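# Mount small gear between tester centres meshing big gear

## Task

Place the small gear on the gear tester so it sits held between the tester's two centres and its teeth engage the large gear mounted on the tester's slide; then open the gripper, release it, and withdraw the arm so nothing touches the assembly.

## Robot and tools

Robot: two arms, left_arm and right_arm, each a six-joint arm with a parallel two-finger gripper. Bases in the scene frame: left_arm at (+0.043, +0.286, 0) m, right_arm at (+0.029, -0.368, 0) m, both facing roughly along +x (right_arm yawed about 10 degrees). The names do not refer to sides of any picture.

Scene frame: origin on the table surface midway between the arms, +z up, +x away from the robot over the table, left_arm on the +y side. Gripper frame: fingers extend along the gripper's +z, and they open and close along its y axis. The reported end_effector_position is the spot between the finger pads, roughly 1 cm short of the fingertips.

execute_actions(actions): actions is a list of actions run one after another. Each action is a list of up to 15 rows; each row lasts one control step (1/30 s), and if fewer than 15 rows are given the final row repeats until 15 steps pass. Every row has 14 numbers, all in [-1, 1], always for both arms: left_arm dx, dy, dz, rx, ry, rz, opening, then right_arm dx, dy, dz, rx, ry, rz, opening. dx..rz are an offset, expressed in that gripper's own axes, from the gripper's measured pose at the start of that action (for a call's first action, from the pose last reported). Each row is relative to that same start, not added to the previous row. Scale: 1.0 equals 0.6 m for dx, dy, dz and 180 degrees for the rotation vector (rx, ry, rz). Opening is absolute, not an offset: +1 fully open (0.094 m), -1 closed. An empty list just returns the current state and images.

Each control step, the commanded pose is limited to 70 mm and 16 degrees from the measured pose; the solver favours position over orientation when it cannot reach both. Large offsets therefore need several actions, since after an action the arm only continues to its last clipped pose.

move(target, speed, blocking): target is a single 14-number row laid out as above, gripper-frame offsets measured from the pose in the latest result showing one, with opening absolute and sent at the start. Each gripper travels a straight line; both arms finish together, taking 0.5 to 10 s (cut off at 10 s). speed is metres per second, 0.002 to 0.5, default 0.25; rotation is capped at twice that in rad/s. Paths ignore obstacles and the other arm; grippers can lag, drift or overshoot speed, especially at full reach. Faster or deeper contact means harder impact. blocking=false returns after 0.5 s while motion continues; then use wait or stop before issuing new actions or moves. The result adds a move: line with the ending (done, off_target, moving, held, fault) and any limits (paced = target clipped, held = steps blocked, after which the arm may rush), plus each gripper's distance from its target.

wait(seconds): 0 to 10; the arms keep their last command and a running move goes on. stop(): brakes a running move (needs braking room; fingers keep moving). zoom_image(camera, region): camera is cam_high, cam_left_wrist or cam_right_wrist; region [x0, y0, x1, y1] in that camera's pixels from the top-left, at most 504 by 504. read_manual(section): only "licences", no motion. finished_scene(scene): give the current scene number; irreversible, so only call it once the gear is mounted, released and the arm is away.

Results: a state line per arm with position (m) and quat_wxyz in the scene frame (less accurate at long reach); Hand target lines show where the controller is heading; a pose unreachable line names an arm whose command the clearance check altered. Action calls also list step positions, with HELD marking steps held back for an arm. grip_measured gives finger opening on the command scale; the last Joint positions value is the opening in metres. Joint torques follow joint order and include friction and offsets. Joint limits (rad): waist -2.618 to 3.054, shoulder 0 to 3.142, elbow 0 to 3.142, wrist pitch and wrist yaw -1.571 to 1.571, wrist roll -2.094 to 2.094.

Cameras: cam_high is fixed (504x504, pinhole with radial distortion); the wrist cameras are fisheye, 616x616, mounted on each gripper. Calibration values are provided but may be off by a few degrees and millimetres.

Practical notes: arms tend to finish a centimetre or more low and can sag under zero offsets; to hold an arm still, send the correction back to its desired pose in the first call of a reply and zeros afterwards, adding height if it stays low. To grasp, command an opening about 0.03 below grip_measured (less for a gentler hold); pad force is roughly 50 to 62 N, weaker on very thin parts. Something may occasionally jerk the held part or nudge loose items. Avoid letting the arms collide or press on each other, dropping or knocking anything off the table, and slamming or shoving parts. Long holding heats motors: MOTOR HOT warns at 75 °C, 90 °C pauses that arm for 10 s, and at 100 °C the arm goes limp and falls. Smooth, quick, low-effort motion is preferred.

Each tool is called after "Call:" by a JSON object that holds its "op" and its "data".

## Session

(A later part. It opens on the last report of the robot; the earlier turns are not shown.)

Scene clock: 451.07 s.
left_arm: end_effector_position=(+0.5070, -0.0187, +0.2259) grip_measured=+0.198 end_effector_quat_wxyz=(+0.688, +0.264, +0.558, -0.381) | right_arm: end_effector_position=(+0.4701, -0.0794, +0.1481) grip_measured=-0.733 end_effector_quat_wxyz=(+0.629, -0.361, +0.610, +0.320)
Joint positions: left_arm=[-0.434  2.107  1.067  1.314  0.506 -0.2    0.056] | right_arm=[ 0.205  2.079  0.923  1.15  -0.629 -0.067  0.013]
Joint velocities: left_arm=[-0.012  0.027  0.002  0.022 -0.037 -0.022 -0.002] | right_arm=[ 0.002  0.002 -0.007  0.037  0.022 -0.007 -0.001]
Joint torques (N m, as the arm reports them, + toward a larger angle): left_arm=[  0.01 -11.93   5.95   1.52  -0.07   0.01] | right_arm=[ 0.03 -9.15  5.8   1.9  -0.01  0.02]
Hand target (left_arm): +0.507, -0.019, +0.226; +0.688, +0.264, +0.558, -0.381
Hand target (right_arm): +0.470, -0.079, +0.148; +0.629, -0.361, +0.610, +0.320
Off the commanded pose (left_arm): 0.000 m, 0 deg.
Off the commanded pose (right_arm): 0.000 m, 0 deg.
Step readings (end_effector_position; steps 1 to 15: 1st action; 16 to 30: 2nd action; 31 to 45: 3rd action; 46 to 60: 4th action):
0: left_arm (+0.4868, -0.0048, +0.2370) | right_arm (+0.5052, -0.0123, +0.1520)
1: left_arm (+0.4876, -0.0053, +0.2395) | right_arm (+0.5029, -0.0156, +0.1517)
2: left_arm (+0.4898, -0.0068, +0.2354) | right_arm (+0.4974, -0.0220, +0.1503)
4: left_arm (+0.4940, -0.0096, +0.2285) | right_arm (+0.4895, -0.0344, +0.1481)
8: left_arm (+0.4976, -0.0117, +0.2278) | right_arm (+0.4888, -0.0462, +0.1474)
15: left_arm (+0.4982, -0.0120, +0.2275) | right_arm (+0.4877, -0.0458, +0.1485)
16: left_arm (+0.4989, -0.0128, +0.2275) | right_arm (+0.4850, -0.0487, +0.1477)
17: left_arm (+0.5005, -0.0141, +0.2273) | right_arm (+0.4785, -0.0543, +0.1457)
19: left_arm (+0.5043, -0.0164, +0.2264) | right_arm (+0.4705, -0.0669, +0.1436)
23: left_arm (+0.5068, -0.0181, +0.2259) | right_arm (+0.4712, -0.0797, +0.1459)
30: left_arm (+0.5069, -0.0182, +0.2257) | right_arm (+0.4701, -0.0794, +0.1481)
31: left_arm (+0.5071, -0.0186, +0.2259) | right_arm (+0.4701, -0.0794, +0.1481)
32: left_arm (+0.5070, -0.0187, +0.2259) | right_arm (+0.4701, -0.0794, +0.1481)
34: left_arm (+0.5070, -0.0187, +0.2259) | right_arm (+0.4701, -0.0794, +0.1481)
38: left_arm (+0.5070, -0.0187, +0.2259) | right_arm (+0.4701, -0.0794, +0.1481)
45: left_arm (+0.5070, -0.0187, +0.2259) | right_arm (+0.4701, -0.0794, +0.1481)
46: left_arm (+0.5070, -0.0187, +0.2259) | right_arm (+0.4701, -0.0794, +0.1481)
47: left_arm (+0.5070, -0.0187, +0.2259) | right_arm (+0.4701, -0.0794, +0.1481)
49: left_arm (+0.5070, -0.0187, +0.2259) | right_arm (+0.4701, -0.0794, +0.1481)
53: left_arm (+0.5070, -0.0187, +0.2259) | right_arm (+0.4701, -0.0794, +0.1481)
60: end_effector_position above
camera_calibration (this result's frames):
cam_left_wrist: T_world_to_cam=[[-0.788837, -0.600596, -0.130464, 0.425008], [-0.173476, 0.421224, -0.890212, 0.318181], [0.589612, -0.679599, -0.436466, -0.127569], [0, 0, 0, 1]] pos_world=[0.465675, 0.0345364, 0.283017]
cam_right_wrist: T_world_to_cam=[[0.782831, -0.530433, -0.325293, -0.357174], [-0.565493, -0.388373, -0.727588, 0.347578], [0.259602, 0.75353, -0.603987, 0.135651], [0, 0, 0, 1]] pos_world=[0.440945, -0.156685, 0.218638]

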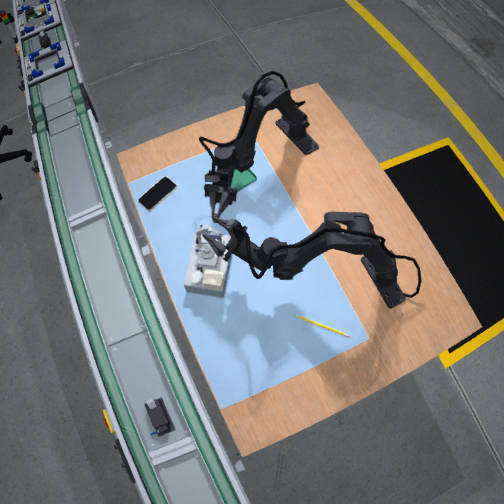

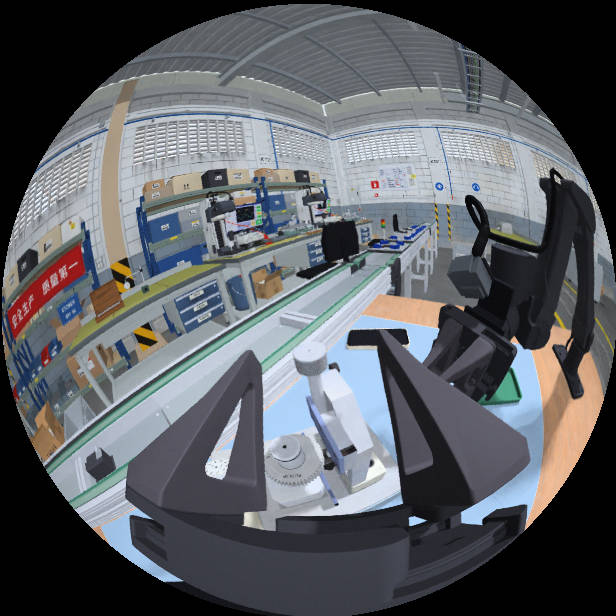

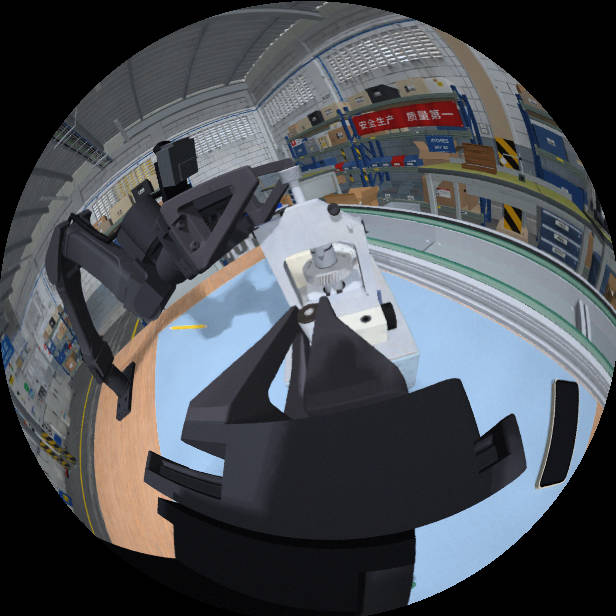

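Call:
{"op": "execute_actions", "data": {"actions": [[[0.015,0,0.008,0,0,0,0.2,0,0,0,0,0,0,-0.77]],[[0,0,0,0,0,0,-0.76,0,0,0,0,0,0,-0.77]],[[0,0,0,0,0,0,-0.76,0,0,0,0,0,0,-0.77]],[[-0.11,0,-0.04,0,-0.04,0,-0.76,0,0,0,0,0,0,-0.77]],[[-0.11,0,-0.04,0,-0.04,0,-0.76,0,0,0,0,0,0,-0.77]],[[-0.1,0,-0.035,0,-0.04,0,-0.76,0,0,0,0,0,0,-0.77]]]}}

Scene clock: 476.90 s.
left_arm: end_effector_position=(+0.4573, +0.0966, +0.3727) grip_measured=-0.758 end_effector_quat_wxyz=(+0.769, +0.159, +0.441, -0.434) | right_arm: end_effector_position=(+0.4701, -0.0794, +0.1481) grip_measured=-0.733 end_effector_quat_wxyz=(+0.629, -0.361, +0.610, +0.320)
Joint positions: left_arm=[-0.249  1.763  0.886  1.571  0.501 -0.547  0.011] | right_arm=[ 0.205  2.079  0.923  1.15  -0.629 -0.067  0.013]
Joint velocities: left_arm=[-0.007 -0.012  0.012 -0.022 -0.051 -0.081 -0.   ] | right_arm=[-0.002  0.012  0.007  0.022  0.051 -0.022  0.   ]
Joint torques (N m, as the arm reports them, + toward a larger angle): left_arm=[-0.04 -9.53  4.11  1.01 -0.26 -0.09] | right_arm=[ 0.08 -9.26  5.69  1.91 -0.01  0.03]
Hand target (left_arm): +0.456, +0.098, +0.367; +0.764, +0.153, +0.448, -0.438
Hand target (right_arm): +0.470, -0.079, +0.148; +0.629, -0.361, +0.610, +0.320
Off the commanded pose (left_arm): 0.006 m, 2 deg.
Off the commanded pose (right_arm): 0.000 m, 0 deg.
joint sent to its limit (left arm) — the command would take joint 4 (wrist pitch) past its upper limit, so that joint was sent only as far as its limit.
Step readings (end_effector_position; steps 1 to 15: 1st action; 16 to 30: 2nd action; 31 to 45: 3rd action; 46 to 60: 4th action; 61 to 75: 5th action; 76 to 90: 6th action):
0: left_arm (+0.5070, -0.0187, +0.2259) | right_arm (+0.4701, -0.0794, +0.1481)
1: left_arm (+0.5071, -0.0187, +0.2249) | right_arm (+0.4701, -0.0794, +0.1481)
2: left_arm (+0.5074, -0.0188, +0.2235) | right_arm (+0.4701, -0.0794, +0.1481)
4: left_arm (+0.5085, -0.0193, +0.2166) | right_arm (+0.4701, -0.0794, +0.1481)
8: left_arm (+0.5099, -0.0199, +0.2083) | right_arm (+0.4701, -0.0794, +0.1481)
15: left_arm (+0.5099, -0.0199, +0.2083) | right_arm (+0.4701, -0.0794, +0.1481)
16: left_arm (+0.5099, -0.0199, +0.2083) | right_arm (+0.4701, -0.0794, +0.1481)
17: left_arm (+0.5099, -0.0199, +0.2083) | right_arm (+0.4701, -0.0794, +0.1481)
19: left_arm (+0.5082, -0.0220, +0.2079) | right_arm (+0.4701, -0.0794, +0.1481)
23: left_arm (+0.5082, -0.0214, +0.2085) | right_arm (+0.4701, -0.0794, +0.1481)
30: left_arm (+0.5082, -0.0213, +0.2086) | right_arm (+0.4701, -0.0794, +0.1481)
31: left_arm (+0.5079, -0.0214, +0.2081) | right_arm (+0.4701, -0.0794, +0.1481)
32: left_arm (+0.5075, -0.0216, +0.2079) | right_arm (+0.4701, -0.0794, +0.1481)
34: left_arm (+0.5046, -0.0213, +0.2084) | right_arm (+0.4701, -0.0794, +0.1481)
38: left_arm (+0.5045, -0.0213, +0.2086) | right_arm (+0.4701, -0.0794, +0.1481)
45: left_arm (+0.5045, -0.0213, +0.2086) | right_arm (+0.4701, -0.0794, +0.1481)
46: left_arm (+0.5033, -0.0191, +0.2115) | right_arm (+0.4701, -0.0794, +0.1481)
47: left_arm (+0.5001, -0.0163, +0.2151) | right_arm (+0.4701, -0.0794, +0.1481)
49: left_arm (+0.4965, -0.0053, +0.2324) | right_arm (+0.4701, -0.0794, +0.1481)
53: left_arm (+0.4955, +0.0126, +0.2661) | right_arm (+0.4701, -0.0794, +0.1481)
60: left_arm (+0.4937, +0.0145, +0.2688) | right_arm (+0.4701, -0.0794, +0.1481)
61: left_arm (+0.4924, +0.0173, +0.2706) | right_arm (+0.4701, -0.0794, +0.1481)
62: left_arm (+0.4898, +0.0226, +0.2736) | right_arm (+0.4701, -0.0794, +0.1481)
64: left_arm (+0.4862, +0.0375, +0.2899) | right_arm (+0.4701, -0.0794, +0.1481)
68: left_arm (+0.4800, +0.0551, +0.3208) | right_arm (+0.4701, -0.0794, +0.1481)
75: left_arm (+0.4778, +0.0559, +0.3248) | right_arm (+0.4701, -0.0794, +0.1481)
76: left_arm (+0.4766, +0.0586, +0.3266) | right_arm (+0.4701, -0.0794, +0.1481)
77: left_arm (+0.4739, +0.0641, +0.3290) | right_arm (+0.4701, -0.0794, +0.1481)
79: left_arm (+0.4685, +0.0798, +0.3439) | right_arm (+0.4701, -0.0794, +0.1481)
83: left_arm (+0.4587, +0.0962, +0.3707) | right_arm (+0.4701, -0.0794, +0.1481)
90: end_effector_position above
camera_calibration (this result's frames):
cam_left_wrist: T_world_to_cam=[[-0.748291, -0.66279, -0.0277341, 0.423391], [-0.0461496, 0.0937185, -0.994529, 0.403983], [0.661763, -0.742917, -0.100716, -0.107904], [0, 0, 0, 1]] pos_world=[0.40687, 0.162595, 0.402647]
cam_right_wrist: T_world_to_cam=[[0.782831, -0.530433, -0.325293, -0.357174], [-0.565493, -0.388373, -0.727588, 0.347578], [0.259602, 0.75353, -0.603987, 0.135651], [0, 0, 0, 1]] pos_world=[0.440945, -0.156685, 0.218638]

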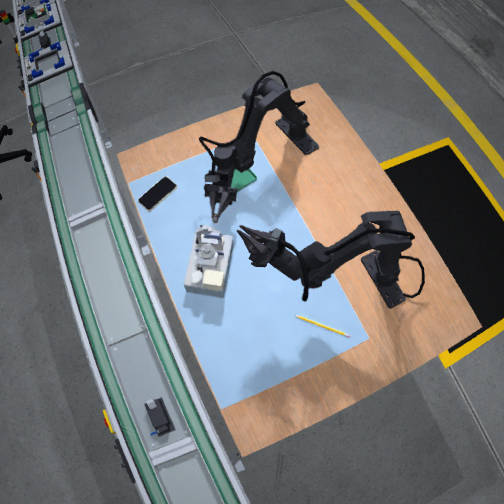

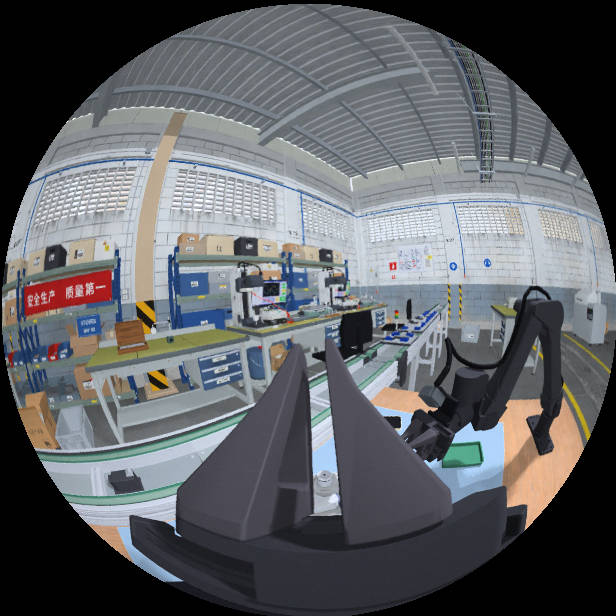

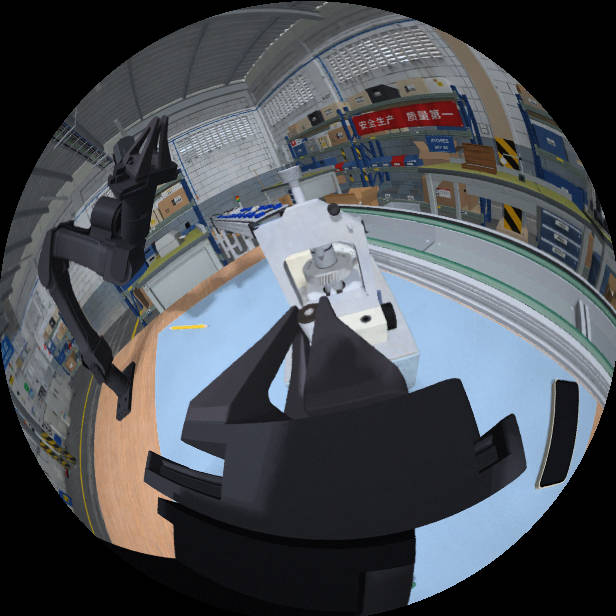

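Call:
{"op": "move", "data": {"target": [0.34,-0.008,0.04,0,0.12,0,0.2,0,0,0,0,0,0,-0.77], "speed": 0.15}}

Scene clock: 486.33 s.
left_arm: end_effector_position=(+0.5126, -0.0226, +0.2088) grip_measured=+0.198 end_effector_quat_wxyz=(+0.664, +0.236, +0.589, -0.396) | right_arm: end_effector_position=(+0.4701, -0.0794, +0.1481) grip_measured=-0.733 end_effector_quat_wxyz=(+0.629, -0.361, +0.610, +0.320)
Joint positions: left_arm=[-0.446  2.129  1.072  1.278  0.471 -0.257  0.056] | right_arm=[ 0.205  2.079  0.923  1.15  -0.629 -0.067  0.013]
Joint velocities: left_arm=[ 0.007  0.007  0.012 -0.037 -0.081 -0.051  0.001] | right_arm=[-0.007 -0.002  0.007 -0.022 -0.051  0.022 -0.001]
Joint torques (N m, as the arm reports them, + toward a larger angle): left_arm=[ -0.45 -11.94   8.44   1.47  -0.19   0.07] | right_arm=[ 0.08 -9.18  5.8   1.89 -0.01  0.02]
Hand target (left_arm): +0.517, -0.026, +0.220; +0.674, +0.238, +0.579, -0.392
Hand target (right_arm): +0.470, -0.079, +0.148; +0.629, -0.361, +0.610, +0.320
Off the commanded pose (left_arm): 0.013 m, 2 deg.
Off the commanded pose (right_arm): 0.000 m, 0 deg.
move: off_target (left_arm)
camera_calibration (this result's frames):
cam_left_wrist: T_world_to_cam=[[-0.791568, -0.60963, -0.0420911, 0.407579], [-0.263356, 0.402484, -0.876727, 0.34837], [0.55142, -0.682904, -0.479143, -0.11263], [0, 0, 0, 1]] pos_world=[0.476478, 0.0313431, 0.268615]
cam_right_wrist: T_world_to_cam=[[0.782831, -0.530433, -0.325293, -0.357174], [-0.565493, -0.388373, -0.727588, 0.347578], [0.259602, 0.75353, -0.603987, 0.135651], [0, 0, 0, 1]] pos_world=[0.440945, -0.156685, 0.218638]

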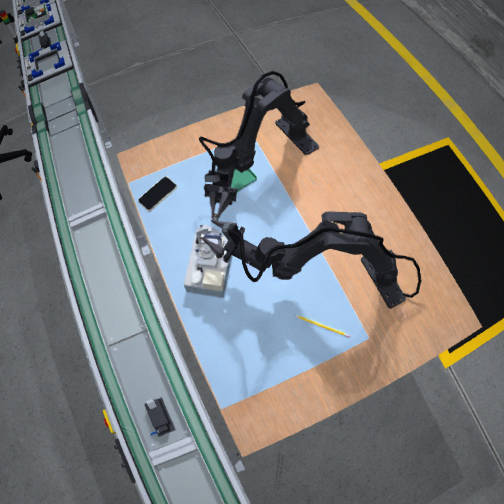

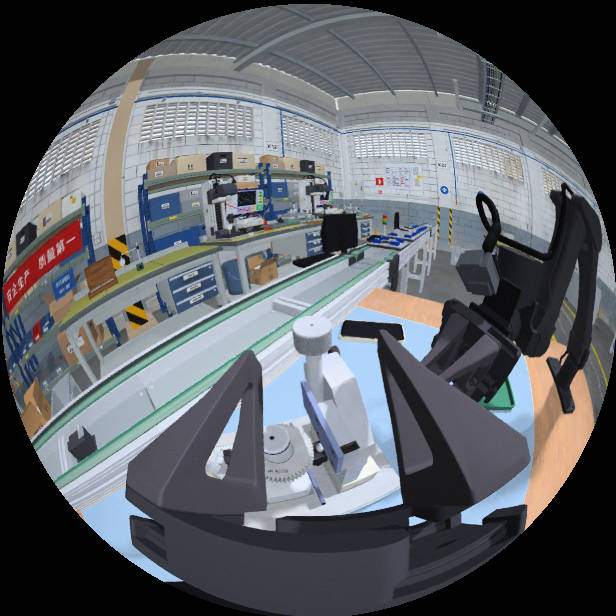

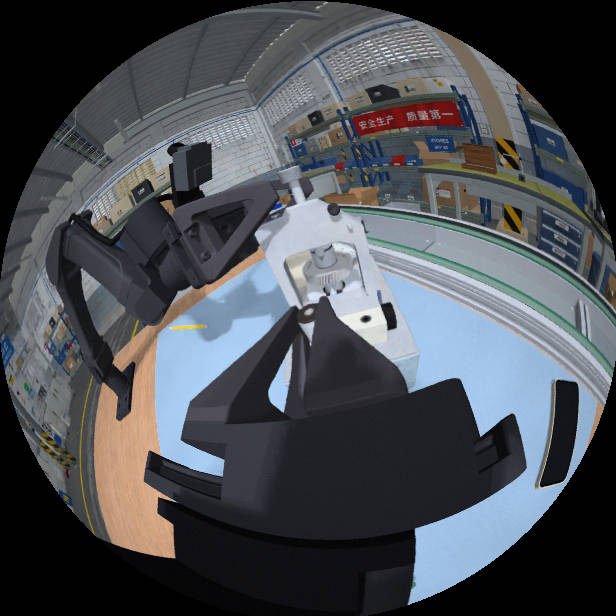

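Call:
{"op": "execute_actions", "data": {"actions": [[[-0.02,0,0.03,0,0,0,0.2,0,0,0,0,0,0,-0.77]],[[0,0,0,0,0,0,-0.76,0,0,0,0,0,0,-0.77]],[[0,0,0,0,0,0,-0.76,0,0,0,0,0,0,-0.77]]]}}

Scene clock: 495.13 s.
left_arm: end_effector_position=(+0.5186, -0.0310, +0.2130) grip_measured=-0.674 end_effector_quat_wxyz=(+0.645, +0.210, +0.604, -0.418) | right_arm: end_effector_position=(+0.4701, -0.0794, +0.1481) grip_measured=-0.733 end_effector_quat_wxyz=(+0.629, -0.361, +0.610, +0.320)
Joint positions: left_arm=[-0.461  2.127  1.114  1.215  0.448 -0.33   0.015] | right_arm=[ 0.205  2.079  0.923  1.15  -0.629 -0.067  0.013]
Joint velocities: left_arm=[-0.002  0.007  0.002 -0.007  0.051  0.037 -0.001] | right_arm=[ 0.007 -0.007  0.002  0.095 -0.051  0.037 -0.   ]
Joint torques (N m, as the arm reports them, + toward a larger angle): left_arm=[  0.02 -12.37   6.14   1.59  -0.04   0.14] | right_arm=[ 0.06 -9.21  5.74  1.91 -0.02  0.03]
Hand target (left_arm): +0.519, -0.031, +0.213; +0.647, +0.215, +0.603, -0.414
Hand target (right_arm): +0.470, -0.079, +0.148; +0.629, -0.361, +0.610, +0.320
Off the commanded pose (left_arm): 0.000 m, 1 deg.
Off the commanded pose (right_arm): 0.000 m, 0 deg.
Step readings (end_effector_position; steps 1 to 15: 1st action; 16 to 30: 2nd action; 31 to 45: 3rd action):
0: left_arm (+0.5129, -0.0226, +0.2085) | right_arm (+0.4701, -0.0794, +0.1481)
1: left_arm (+0.5139, -0.0230, +0.2086) | right_arm (+0.4701, -0.0794, +0.1481)
2: left_arm (+0.5157, -0.0242, +0.2091) | right_arm (+0.4701, -0.0794, +0.1481)
4: left_arm (+0.5183, -0.0262, +0.2127) | right_arm (+0.4701, -0.0794, +0.1481)
8: left_arm (+0.5201, -0.0280, +0.2151) | right_arm (+0.4701, -0.0794, +0.1481)
15: left_arm (+0.5206, -0.0285, +0.2120) | right_arm (+0.4701, -0.0794, +0.1481)
16: left_arm (+0.5206, -0.0285, +0.2120) | right_arm (+0.4701, -0.0794, +0.1481)
17: left_arm (+0.5206, -0.0285, +0.2120) | right_arm (+0.4701, -0.0794, +0.1481)
19: left_arm (+0.5184, -0.0313, +0.2122) | right_arm (+0.4701, -0.0794, +0.1481)
23: left_arm (+0.5187, -0.0307, +0.2127) | right_arm (+0.4701, -0.0794, +0.1481)
30: left_arm (+0.5187, -0.0307, +0.2128) | right_arm (+0.4701, -0.0794, +0.1481)
31: left_arm (+0.5186, -0.0309, +0.2129) | right_arm (+0.4701, -0.0794, +0.1481)
32: left_arm (+0.5186, -0.0310, +0.2130) | right_arm (+0.4701, -0.0794, +0.1481)
34: left_arm (+0.5186, -0.0310, +0.2130) | right_arm (+0.4701, -0.0794, +0.1481)
38: left_arm (+0.5186, -0.0310, +0.2130) | right_arm (+0.4701, -0.0794, +0.1481)
45: end_effector_position above
camera_calibration (this result's frames):
cam_left_wrist: T_world_to_cam=[[-0.795763, -0.604166, 0.0417702, 0.391856], [-0.326495, 0.369899, -0.869814, 0.387289], [0.510061, -0.705803, -0.491609, -0.0961989], [0, 0, 0, 1]] pos_world=[0.48734, 0.0255909, 0.273209]
cam_right_wrist: T_world_to_cam=[[0.782831, -0.530433, -0.325293, -0.357174], [-0.565493, -0.388373, -0.727588, 0.347578], [0.259602, 0.75353, -0.603987, 0.135651], [0, 0, 0, 1]] pos_world=[0.440945, -0.156685, 0.218638]

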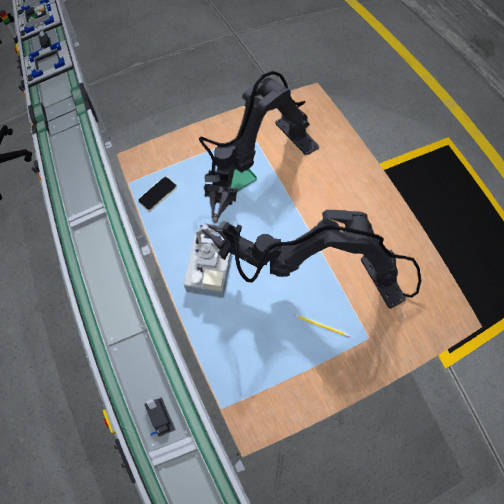

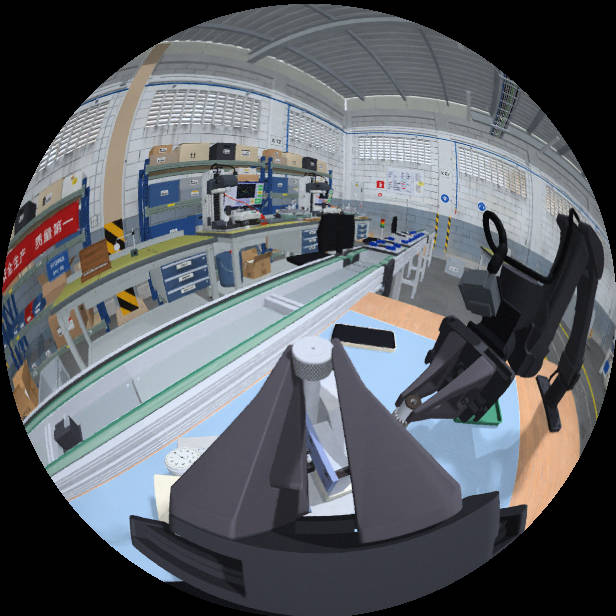

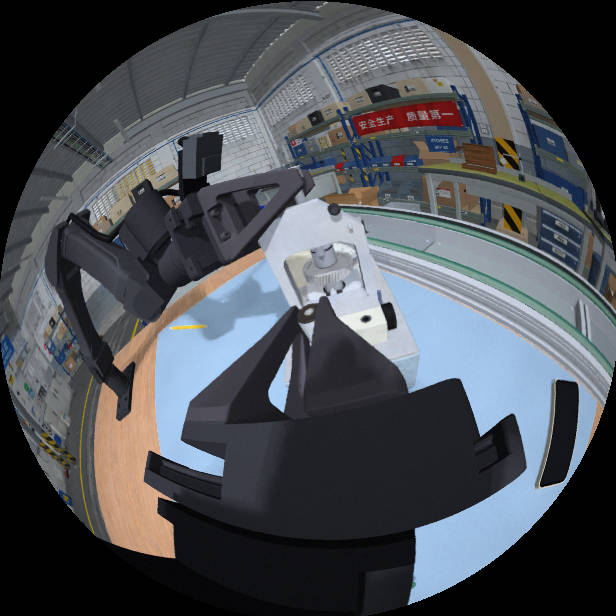

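Call:
{"op": "execute_actions", "data": {"actions": [[[-0.11,0,-0.03,0,-0.04,0,-0.76,-0.03,-0.012,0.075,0,-0.012,0.02,-0.77]],[[-0.11,0,-0.03,0,-0.04,0,-0.76,0,0,0,0,0,0,-0.77]]]}}

Call:
{"op": "zoom_image", "data": {"camera": "cam_right_wrist", "region": [230,150,430,350]}}

Scene clock: 503.20 s.
left_arm: end_effector_position=(+0.5165, -0.0282, +0.2206) grip_measured=-0.675 end_effector_quat_wxyz=(+0.623, +0.204, +0.631, -0.415) | right_arm: end_effector_position=(+0.4922, -0.0478, +0.1565) grip_measured=-0.733 end_effector_quat_wxyz=(+0.621, -0.342, +0.615, +0.346)
Joint positions: left_arm=[-0.459  2.049  1.105  1.078  0.445 -0.333  0.015] | right_arm=[ 0.254  2.152  1.086  1.078 -0.59   0.008  0.013]
Joint velocities: left_arm=[-0.007  0.012 -0.002 -0.066 -0.022  0.051 -0.   ] | right_arm=[-0.012 -0.007  0.007 -0.007 -0.007 -0.051 -0.   ]
Joint torques (N m, as the arm reports them, + toward a larger angle): left_arm=[  3.4  -18.93   4.63   2.91   0.04  -0.66] | right_arm=[  0.07 -10.08   6.01   1.94  -0.02   0.04]
Hand target (left_arm): +0.514, -0.000, +0.275; +0.668, +0.183, +0.579, -0.430
Hand target (right_arm): +0.492, -0.048, +0.157; +0.621, -0.342, +0.614, +0.346
Off the commanded pose (left_arm): 0.065 m, 9 deg.
Off the commanded pose (right_arm): 0.000 m, 0 deg.
Step readings (end_effector_position; steps 1 to 15: 1st action; 16 to 30: 2nd action):
0: left_arm (+0.5186, -0.0310, +0.2130) | right_arm (+0.4701, -0.0794, +0.1481)
1: left_arm (+0.5178, -0.0294, +0.2155) | right_arm (+0.4727, -0.0768, +0.1489)
2: left_arm (+0.5175, -0.0289, +0.2156) | right_arm (+0.4791, -0.0715, +0.1512)
4: left_arm (+0.5174, -0.0288, +0.2172) | right_arm (+0.4880, -0.0596, +0.1571)
8: left_arm (+0.5174, -0.0287, +0.2174) | right_arm (+0.4908, -0.0476, +0.1627)
15: left_arm (+0.5174, -0.0287, +0.2174) | right_arm (+0.4922, -0.0478, +0.1569)
16: left_arm (+0.5173, -0.0287, +0.2173) | right_arm (+0.4922, -0.0478, +0.1566)
17: left_arm (+0.5173, -0.0287, +0.2172) | right_arm (+0.4922, -0.0478, +0.1565)
19: left_arm (+0.5168, -0.0284, +0.2194) | right_arm (+0.4922, -0.0478, +0.1565)
23: left_arm (+0.5165, -0.0282, +0.2206) | right_arm (+0.4922, -0.0478, +0.1565)
30: end_effector_position above
camera_calibration (this result's frames):
cam_left_wrist: T_world_to_cam=[[-0.789064, -0.609615, 0.0758135, 0.380474], [-0.382978, 0.391669, -0.836614, 0.414575], [0.480319, -0.689177, -0.542521, -0.0623918], [0, 0, 0, 1]] pos_world=[0.48896, 0.0265678, 0.284145]
cam_right_wrist: T_world_to_cam=[[0.771016, -0.505787, -0.386928, -0.338309], [-0.596318, -0.360216, -0.717391, 0.393372], [0.223469, 0.783852, -0.579342, 0.126575], [0, 0, 0, 1]] pos_world=[0.467131, -0.12863, 0.22463]

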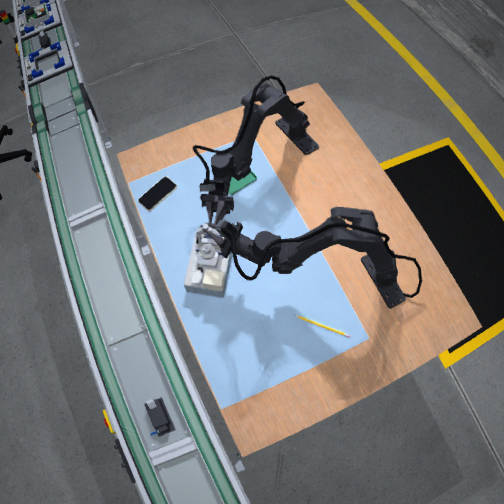

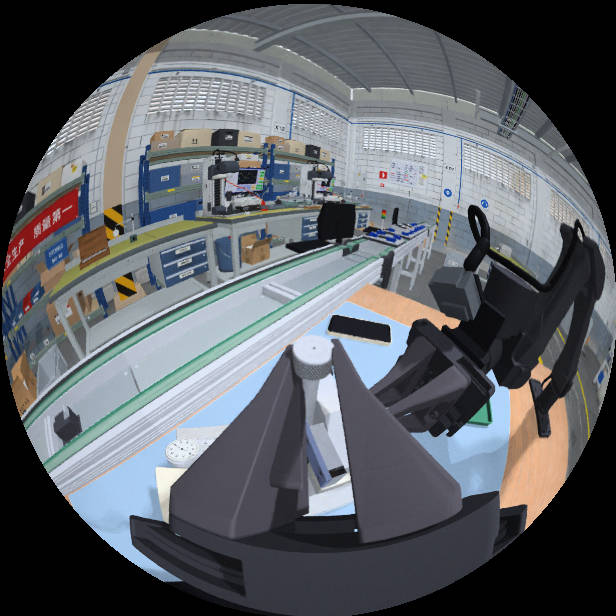

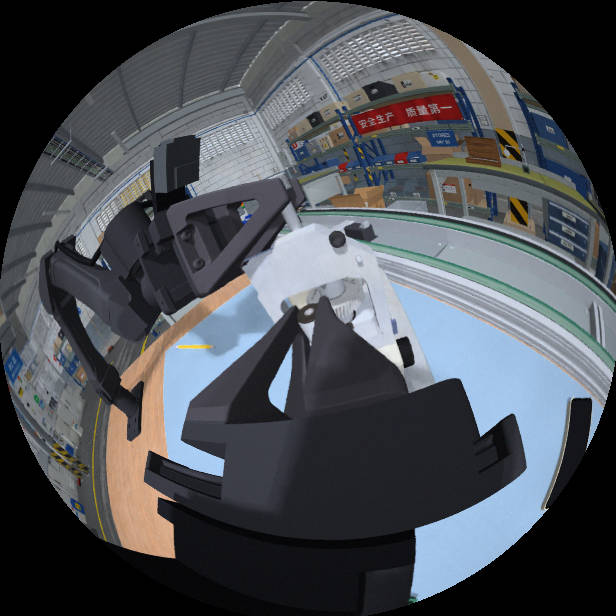

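Region (230, 150, 430, 350) of cam_right_wrist's 616x616 image, scaled by 2.520, with more detail than that image has.

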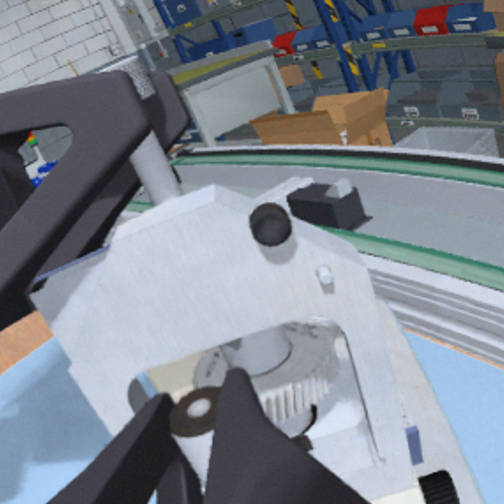

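Call:
{"op": "execute_actions", "data": {"actions": [[[-0.11,0,0,0,-0.04,0,-0.76,0.012,-0.008,0,0,0,0,-0.77]],[[-0.11,0,0,0,-0.04,0,-0.76,0,0,0,0,0,0,-0.77]],[[-0.11,0,-0.01,0,-0.04,0,-0.76,0,0,0,0,0,0,-0.77]]]}}

Scene clock: 517.47 s.
left_arm: end_effector_position=(+0.5172, -0.0291, +0.2192) grip_measured=-0.675 end_effector_quat_wxyz=(+0.600, +0.209, +0.656, -0.407) | right_arm: end_effector_position=(+0.4929, -0.0474, +0.1430) grip_measured=-0.733 end_effector_quat_wxyz=(+0.613, -0.341, +0.623, +0.347)
Joint positions: left_arm=[-0.458  2.01   1.125  0.943  0.453 -0.312  0.015] | right_arm=[ 0.254  2.179  1.086  1.083 -0.59   0.008  0.013]
Joint velocities: left_arm=[-0.017 -0.017 -0.002 -0.037 -0.022 -0.007  0.001] | right_arm=[ 0.007 -0.007 -0.012 -0.007 -0.066  0.007 -0.   ]
Joint torques (N m, as the arm reports them, + toward a larger angle): left_arm=[  2.29 -17.9    9.15   2.41  -0.04  -0.66] | right_arm=[ -0.01 -10.25   5.99   1.91   0.01   0.02]
Hand target (left_arm): +0.522, -0.010, +0.281; +0.645, +0.186, +0.608, -0.424
Hand target (right_arm): +0.493, -0.047, +0.143; +0.613, -0.341, +0.623, +0.347
Off the commanded pose (left_arm): 0.066 m, 8 deg.
Off the commanded pose (right_arm): 0.000 m, 0 deg.
Step readings (end_effector_position; steps 1 to 15: 1st action; 16 to 30: 2nd action; 31 to 45: 3rd action):
0: left_arm (+0.5165, -0.0282, +0.2206) | right_arm (+0.4922, -0.0478, +0.1565)
1: left_arm (+0.5173, -0.0285, +0.2198) | right_arm (+0.4923, -0.0477, +0.1557)
2: left_arm (+0.5180, -0.0293, +0.2195) | right_arm (+0.4924, -0.0477, +0.1546)
4: left_arm (+0.5175, -0.0294, +0.2195) | right_arm (+0.4926, -0.0475, +0.1498)
8: left_arm (+0.5174, -0.0292, +0.2192) | right_arm (+0.4929, -0.0474, +0.1433)
15: left_arm (+0.5174, -0.0292, +0.2190) | right_arm (+0.4929, -0.0474, +0.1431)
16: left_arm (+0.5177, -0.0295, +0.2191) | right_arm (+0.4929, -0.0474, +0.1431)
17: left_arm (+0.5177, -0.0295, +0.2191) | right_arm (+0.4929, -0.0474, +0.1430)
19: left_arm (+0.5175, -0.0297, +0.2197) | right_arm (+0.4929, -0.0474, +0.1430)
23: left_arm (+0.5176, -0.0295, +0.2197) | right_arm (+0.4929, -0.0474, +0.1430)
30: left_arm (+0.5176, -0.0295, +0.2195) | right_arm (+0.4929, -0.0474, +0.1430)
31: left_arm (+0.5175, -0.0293, +0.2197) | right_arm (+0.4929, -0.0474, +0.1430)
32: left_arm (+0.5173, -0.0292, +0.2195) | right_arm (+0.4929, -0.0474, +0.1430)
34: left_arm (+0.5171, -0.0291, +0.2193) | right_arm (+0.4929, -0.0474, +0.1430)
38: left_arm (+0.5173, -0.0291, +0.2193) | right_arm (+0.4929, -0.0474, +0.1430)
45: end_effector_position above
camera_calibration (this result's frames):
cam_left_wrist: T_world_to_cam=[[-0.787874, -0.609416, 0.0886987, 0.377189], [-0.423485, 0.431568, -0.796498, 0.427418], [0.447119, -0.665103, -0.5981, -0.0340615], [0, 0, 0, 1]] pos_world=[0.493412, 0.0227504, 0.286609]
cam_right_wrist: T_world_to_cam=[[0.763304, -0.50908, -0.397749, -0.338705], [-0.610479, -0.366932, -0.701909, 0.388685], [0.211381, 0.778587, -0.590864, 0.125633], [0, 0, 0, 1]] pos_world=[0.469263, -0.127624, 0.212333]

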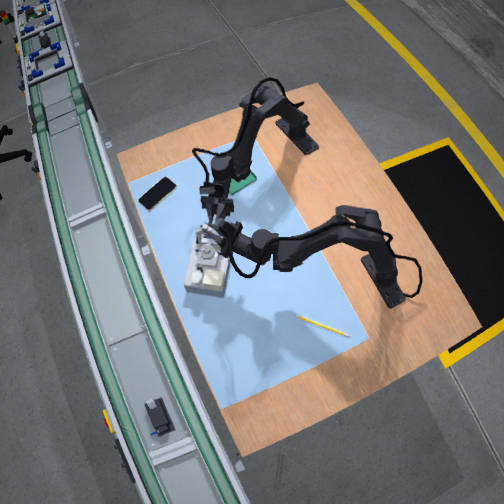

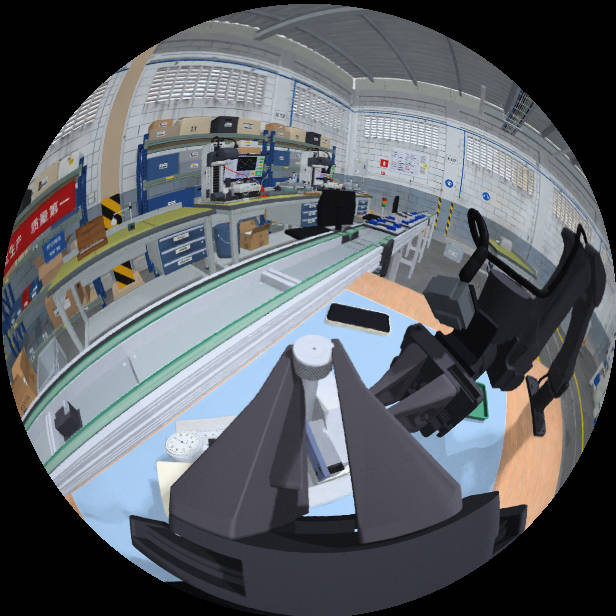

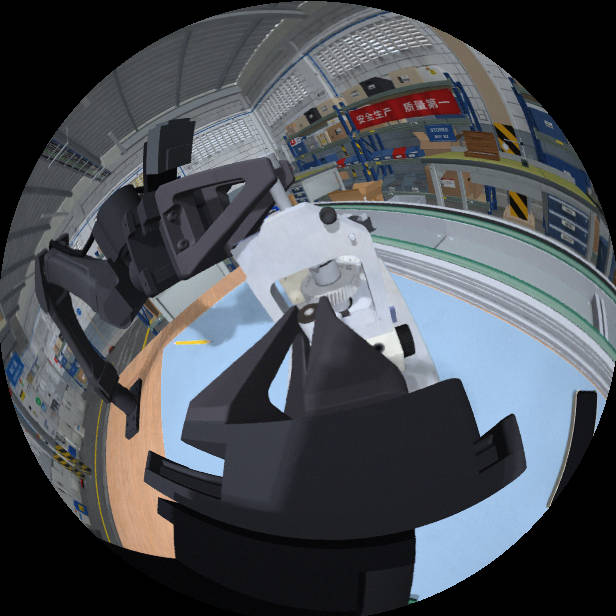

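Use the known recipe with more pitch.

Call:
{"op": "execute_actions", "data": {"actions": [[[-0.11,0,-0.05,0,-0.08,0,-0.76,-0.025,-0.016,0.01,0,-0.012,0,-0.77]],[[-0.11,0,-0.05,0,-0.08,0,-0.76,0,0,0,0,0,0,-0.77]],[[-0.11,0,-0.05,0,-0.08,0,-0.76,0,0,0,0,0,0,-0.77]],[[-0.11,0,-0.05,0,-0.06,0,-0.76,0,0,0,0,0,0,-0.77]]]}}

Scene clock: 528.03 s.
left_arm: end_effector_position=(+0.4935, -0.0119, +0.2324) grip_measured=-0.675 end_effector_quat_wxyz=(+0.649, +0.194, +0.605, -0.419) | right_arm: end_effector_position=(+0.4927, -0.0473, +0.1430) grip_measured=-0.733 end_effector_quat_wxyz=(+0.610, -0.336, +0.625, +0.352)
Joint positions: left_arm=[-0.456  1.99   0.975  1.227  0.425 -0.353  0.015] | right_arm=[ 0.254  2.179  1.086  1.083 -0.591  0.025  0.013]
Joint velocities: left_arm=[-0.007 -0.017  0.017  0.037 -0.007 -0.007  0.   ] | right_arm=[ 0.007  0.002 -0.002  0.007  0.037 -0.022 -0.   ]
Joint torques (N m, as the arm reports them, + toward a larger angle): left_arm=[  3.73 -17.88   2.85   3.35  -0.19  -0.87] | right_arm=[  0.06 -10.19   5.95   1.91  -0.01   0.02]
Hand target (left_arm): +0.487, +0.023, +0.286; +0.698, +0.160, +0.546, -0.436
Hand target (right_arm): +0.493, -0.047, +0.143; +0.610, -0.336, +0.625, +0.352
Off the commanded pose (left_arm): 0.069 m, 11 deg.
Off the commanded pose (right_arm): 0.000 m, 0 deg.
Step readings (end_effector_position; steps 1 to 15: 1st action; 16 to 30: 2nd action; 31 to 45: 3rd action; 46 to 60: 4th action):
0: left_arm (+0.5172, -0.0291, +0.2191) | right_arm (+0.4929, -0.0474, +0.1430)
1: left_arm (+0.5168, -0.0281, +0.2206) | right_arm (+0.4929, -0.0474, +0.1430)
2: left_arm (+0.5158, -0.0270, +0.2212) | right_arm (+0.4929, -0.0473, +0.1430)
4: left_arm (+0.5137, -0.0256, +0.2221) | right_arm (+0.4928, -0.0473, +0.1430)
8: left_arm (+0.5124, -0.0245, +0.2247) | right_arm (+0.4928, -0.0473, +0.1430)
15: left_arm (+0.5120, -0.0242, +0.2259) | right_arm (+0.4927, -0.0473, +0.1430)
16: left_arm (+0.5113, -0.0237, +0.2260) | right_arm (+0.4927, -0.0473, +0.1430)
17: left_arm (+0.5100, -0.0228, +0.2259) | right_arm (+0.4927, -0.0473, +0.1430)
19: left_arm (+0.5078, -0.0213, +0.2262) | right_arm (+0.4927, -0.0473, +0.1430)
23: left_arm (+0.5061, -0.0201, +0.2276) | right_arm (+0.4927, -0.0473, +0.1430)
30: left_arm (+0.5056, -0.0197, +0.2289) | right_arm (+0.4927, -0.0473, +0.1430)
31: left_arm (+0.5051, -0.0191, +0.2290) | right_arm (+0.4927, -0.0473, +0.1430)
32: left_arm (+0.5037, -0.0183, +0.2288) | right_arm (+0.4927, -0.0473, +0.1430)
34: left_arm (+0.5013, -0.0169, +0.2292) | right_arm (+0.4927, -0.0473, +0.1430)
38: left_arm (+0.4995, -0.0155, +0.2303) | right_arm (+0.4927, -0.0473, +0.1430)
45: left_arm (+0.4991, -0.0152, +0.2313) | right_arm (+0.4927, -0.0473, +0.1430)
46: left_arm (+0.4985, -0.0150, +0.2309) | right_arm (+0.4927, -0.0473, +0.1430)
47: left_arm (+0.4974, -0.0144, +0.2309) | right_arm (+0.4927, -0.0473, +0.1430)
49: left_arm (+0.4955, -0.0130, +0.2311) | right_arm (+0.4927, -0.0473, +0.1430)
53: left_arm (+0.4938, -0.0120, +0.2322) | right_arm (+0.4927, -0.0473, +0.1430)
60: end_effector_position above
camera_calibration (this result's frames):
cam_left_wrist: T_world_to_cam=[[-0.781071, -0.621157, 0.0639602, 0.370078], [-0.343778, 0.342239, -0.874465, 0.39818], [0.521291, -0.705008, -0.480853, -0.0684442], [0, 0, 0, 1]] pos_world=[0.461622, 0.0453506, 0.291612]
cam_right_wrist: T_world_to_cam=[[0.758025, -0.504731, -0.413092, -0.333517], [-0.620095, -0.361367, -0.696345, 0.392825], [0.202189, 0.784003, -0.586906, 0.129806], [0, 0, 0, 1]] pos_world=[0.470157, -0.128151, 0.211952]

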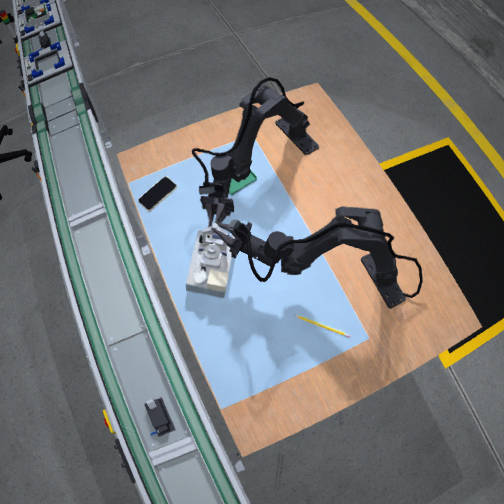

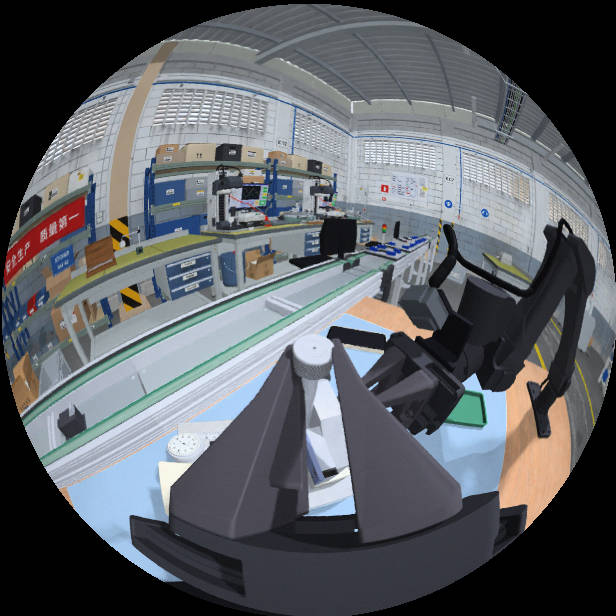

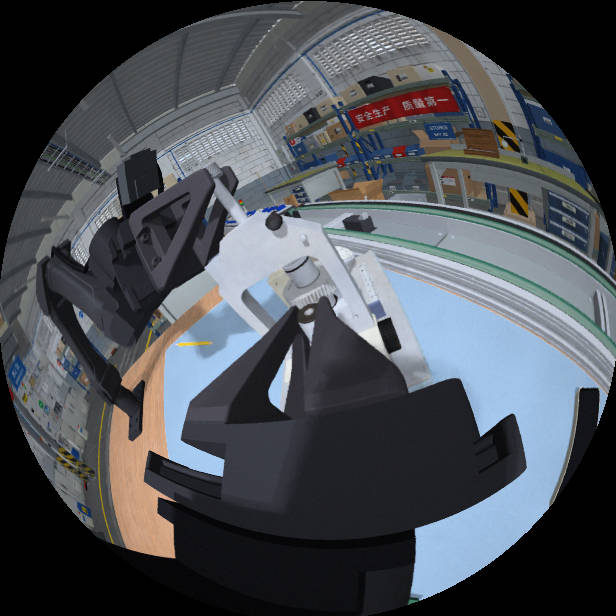

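Call:
{"op": "execute_actions", "data": {"actions": [[[-0.1,0,0.03,0,-0.08,0,-0.76,0,0,0,0,0,0,-0.77]],[[-0.1,0,0.02,0,-0.08,0,-0.76,0,0,0,0,0,0,-0.77]],[[-0.11,0,0.0,0,-0.08,0,-0.76,0,0,0,0,0,0,-0.77]],[[-0.11,0,0,0,-0.08,0,-0.76,0,0,0,0,0,0,-0.77]]]}}

Call:
{"op": "zoom_image", "data": {"camera": "cam_right_wrist", "region": [230,150,430,350]}}

Scene clock: 539.30 s.
left_arm: end_effector_position=(+0.5180, -0.0291, +0.2182) grip_measured=-0.675 end_effector_quat_wxyz=(+0.691, +0.160, +0.573, -0.411) | right_arm: end_effector_position=(+0.4927, -0.0473, +0.1430) grip_measured=-0.733 end_effector_quat_wxyz=(+0.610, -0.336, +0.625, +0.352)
Joint positions: left_arm=[-0.502  2.186  1.094  1.404  0.3   -0.36   0.015] | right_arm=[ 0.254  2.179  1.086  1.083 -0.591  0.025  0.013]
Joint velocities: left_arm=[-0.007 -0.027 -0.007 -0.051 -0.022  0.051  0.001] | right_arm=[ 0.002 -0.002 -0.012 -0.095  0.037 -0.007 -0.001]
Joint torques (N m, as the arm reports them, + toward a larger angle): left_arm=[  1.3  -14.64   7.53   3.45  -0.81  -0.69] | right_arm=[  0.04 -10.24   6.02   1.92   0.01   0.03]
Hand target (left_arm): +0.515, -0.005, +0.277; +0.746, +0.116, +0.494, -0.432
Hand target (right_arm): +0.493, -0.047, +0.143; +0.610, -0.336, +0.625, +0.352
Off the commanded pose (left_arm): 0.066 m, 13 deg.
Off the commanded pose (right_arm): 0.000 m, 0 deg.
joint sent to its limit (left arm) — the command would take joint 4 (wrist pitch) past its upper limit, so that joint was sent only as far as its limit.
Step readings (end_effector_position; steps 1 to 15: 1st action; 16 to 30: 2nd action; 31 to 45: 3rd action; 46 to 60: 4th action):
0: left_arm (+0.4935, -0.0119, +0.2324) | right_arm (+0.4927, -0.0473, +0.1430)
1: left_arm (+0.4948, -0.0135, +0.2329) | right_arm (+0.4927, -0.0473, +0.1430)
2: left_arm (+0.4985, -0.0161, +0.2329) | right_arm (+0.4927, -0.0473, +0.1430)
4: left_arm (+0.5072, -0.0220, +0.2277) | right_arm (+0.4927, -0.0473, +0.1430)
8: left_arm (+0.5145, -0.0269, +0.2167) | right_arm (+0.4927, -0.0473, +0.1430)
15: left_arm (+0.5151, -0.0273, +0.2169) | right_arm (+0.4927, -0.0473, +0.1430)
16: left_arm (+0.5163, -0.0282, +0.2166) | right_arm (+0.4927, -0.0473, +0.1430)
17: left_arm (+0.5185, -0.0301, +0.2167) | right_arm (+0.4927, -0.0473, +0.1430)
19: left_arm (+0.5183, -0.0298, +0.2168) | right_arm (+0.4927, -0.0473, +0.1430)
23: left_arm (+0.5182, -0.0299, +0.2174) | right_arm (+0.4927, -0.0473, +0.1430)
30: left_arm (+0.5183, -0.0298, +0.2175) | right_arm (+0.4927, -0.0473, +0.1430)
31: left_arm (+0.5181, -0.0297, +0.2181) | right_arm (+0.4927, -0.0473, +0.1430)
32: left_arm (+0.5181, -0.0293, +0.2180) | right_arm (+0.4927, -0.0473, +0.1430)
34: left_arm (+0.5180, -0.0292, +0.2178) | right_arm (+0.4927, -0.0473, +0.1430)
38: left_arm (+0.5179, -0.0292, +0.2179) | right_arm (+0.4927, -0.0473, +0.1430)
45: left_arm (+0.5179, -0.0292, +0.2179) | right_arm (+0.4927, -0.0473, +0.1430)
46: left_arm (+0.5180, -0.0290, +0.2178) | right_arm (+0.4927, -0.0473, +0.1430)
47: left_arm (+0.5178, -0.0291, +0.2178) | right_arm (+0.4927, -0.0473, +0.1430)
49: left_arm (+0.5180, -0.0291, +0.2180) | right_arm (+0.4927, -0.0473, +0.1430)
53: left_arm (+0.5180, -0.0291, +0.2182) | right_arm (+0.4927, -0.0473, +0.1430)
60: end_effector_position above
camera_calibration (this result's frames):
cam_left_wrist: T_world_to_cam=[[-0.737888, -0.671998, 0.0627645, 0.35578], [-0.303881, 0.247755, -0.919932, 0.38659], [0.602642, -0.69788, -0.387023, -0.162632], [0, 0, 0, 1]] pos_world=[0.478012, 0.0298066, 0.270364]
cam_right_wrist: T_world_to_cam=[[0.758025, -0.504731, -0.413092, -0.333517], [-0.620095, -0.361367, -0.696345, 0.392825], [0.202189, 0.784003, -0.586906, 0.129806], [0, 0, 0, 1]] pos_world=[0.470157, -0.128151, 0.211952]

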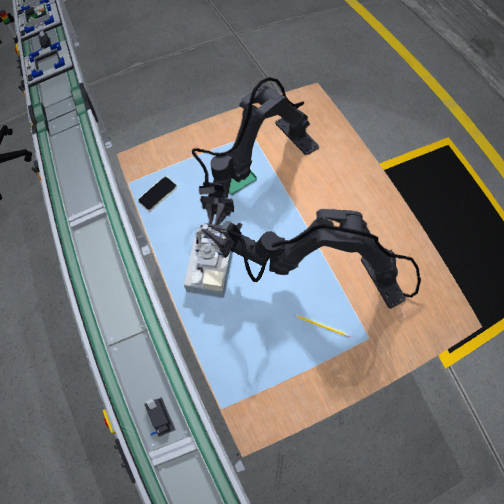

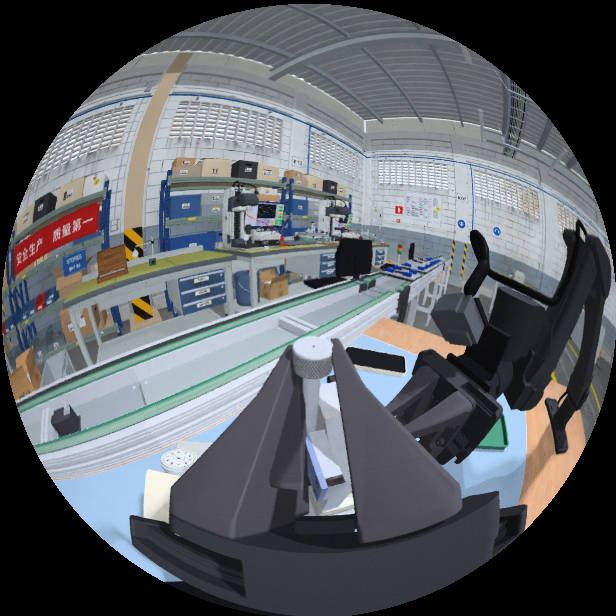

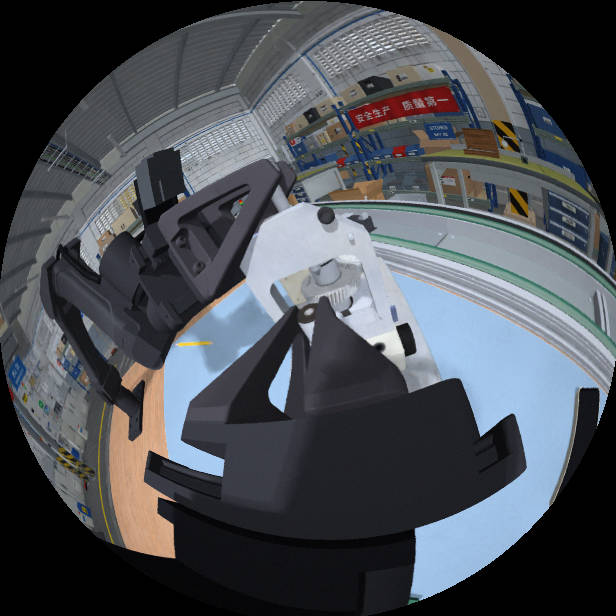

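Region (230, 150, 430, 350) of cam_right_wrist's 616x616 image, scaled by 2.520, with more detail than that image has.

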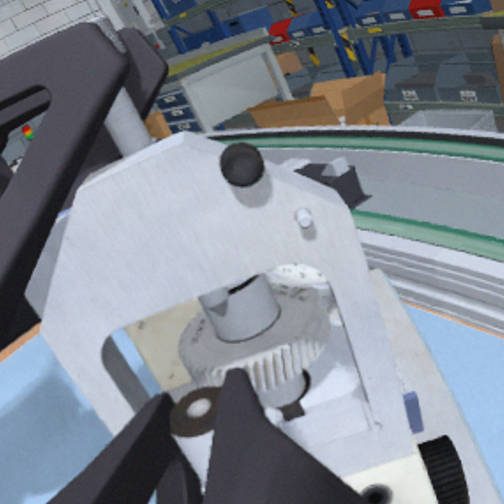

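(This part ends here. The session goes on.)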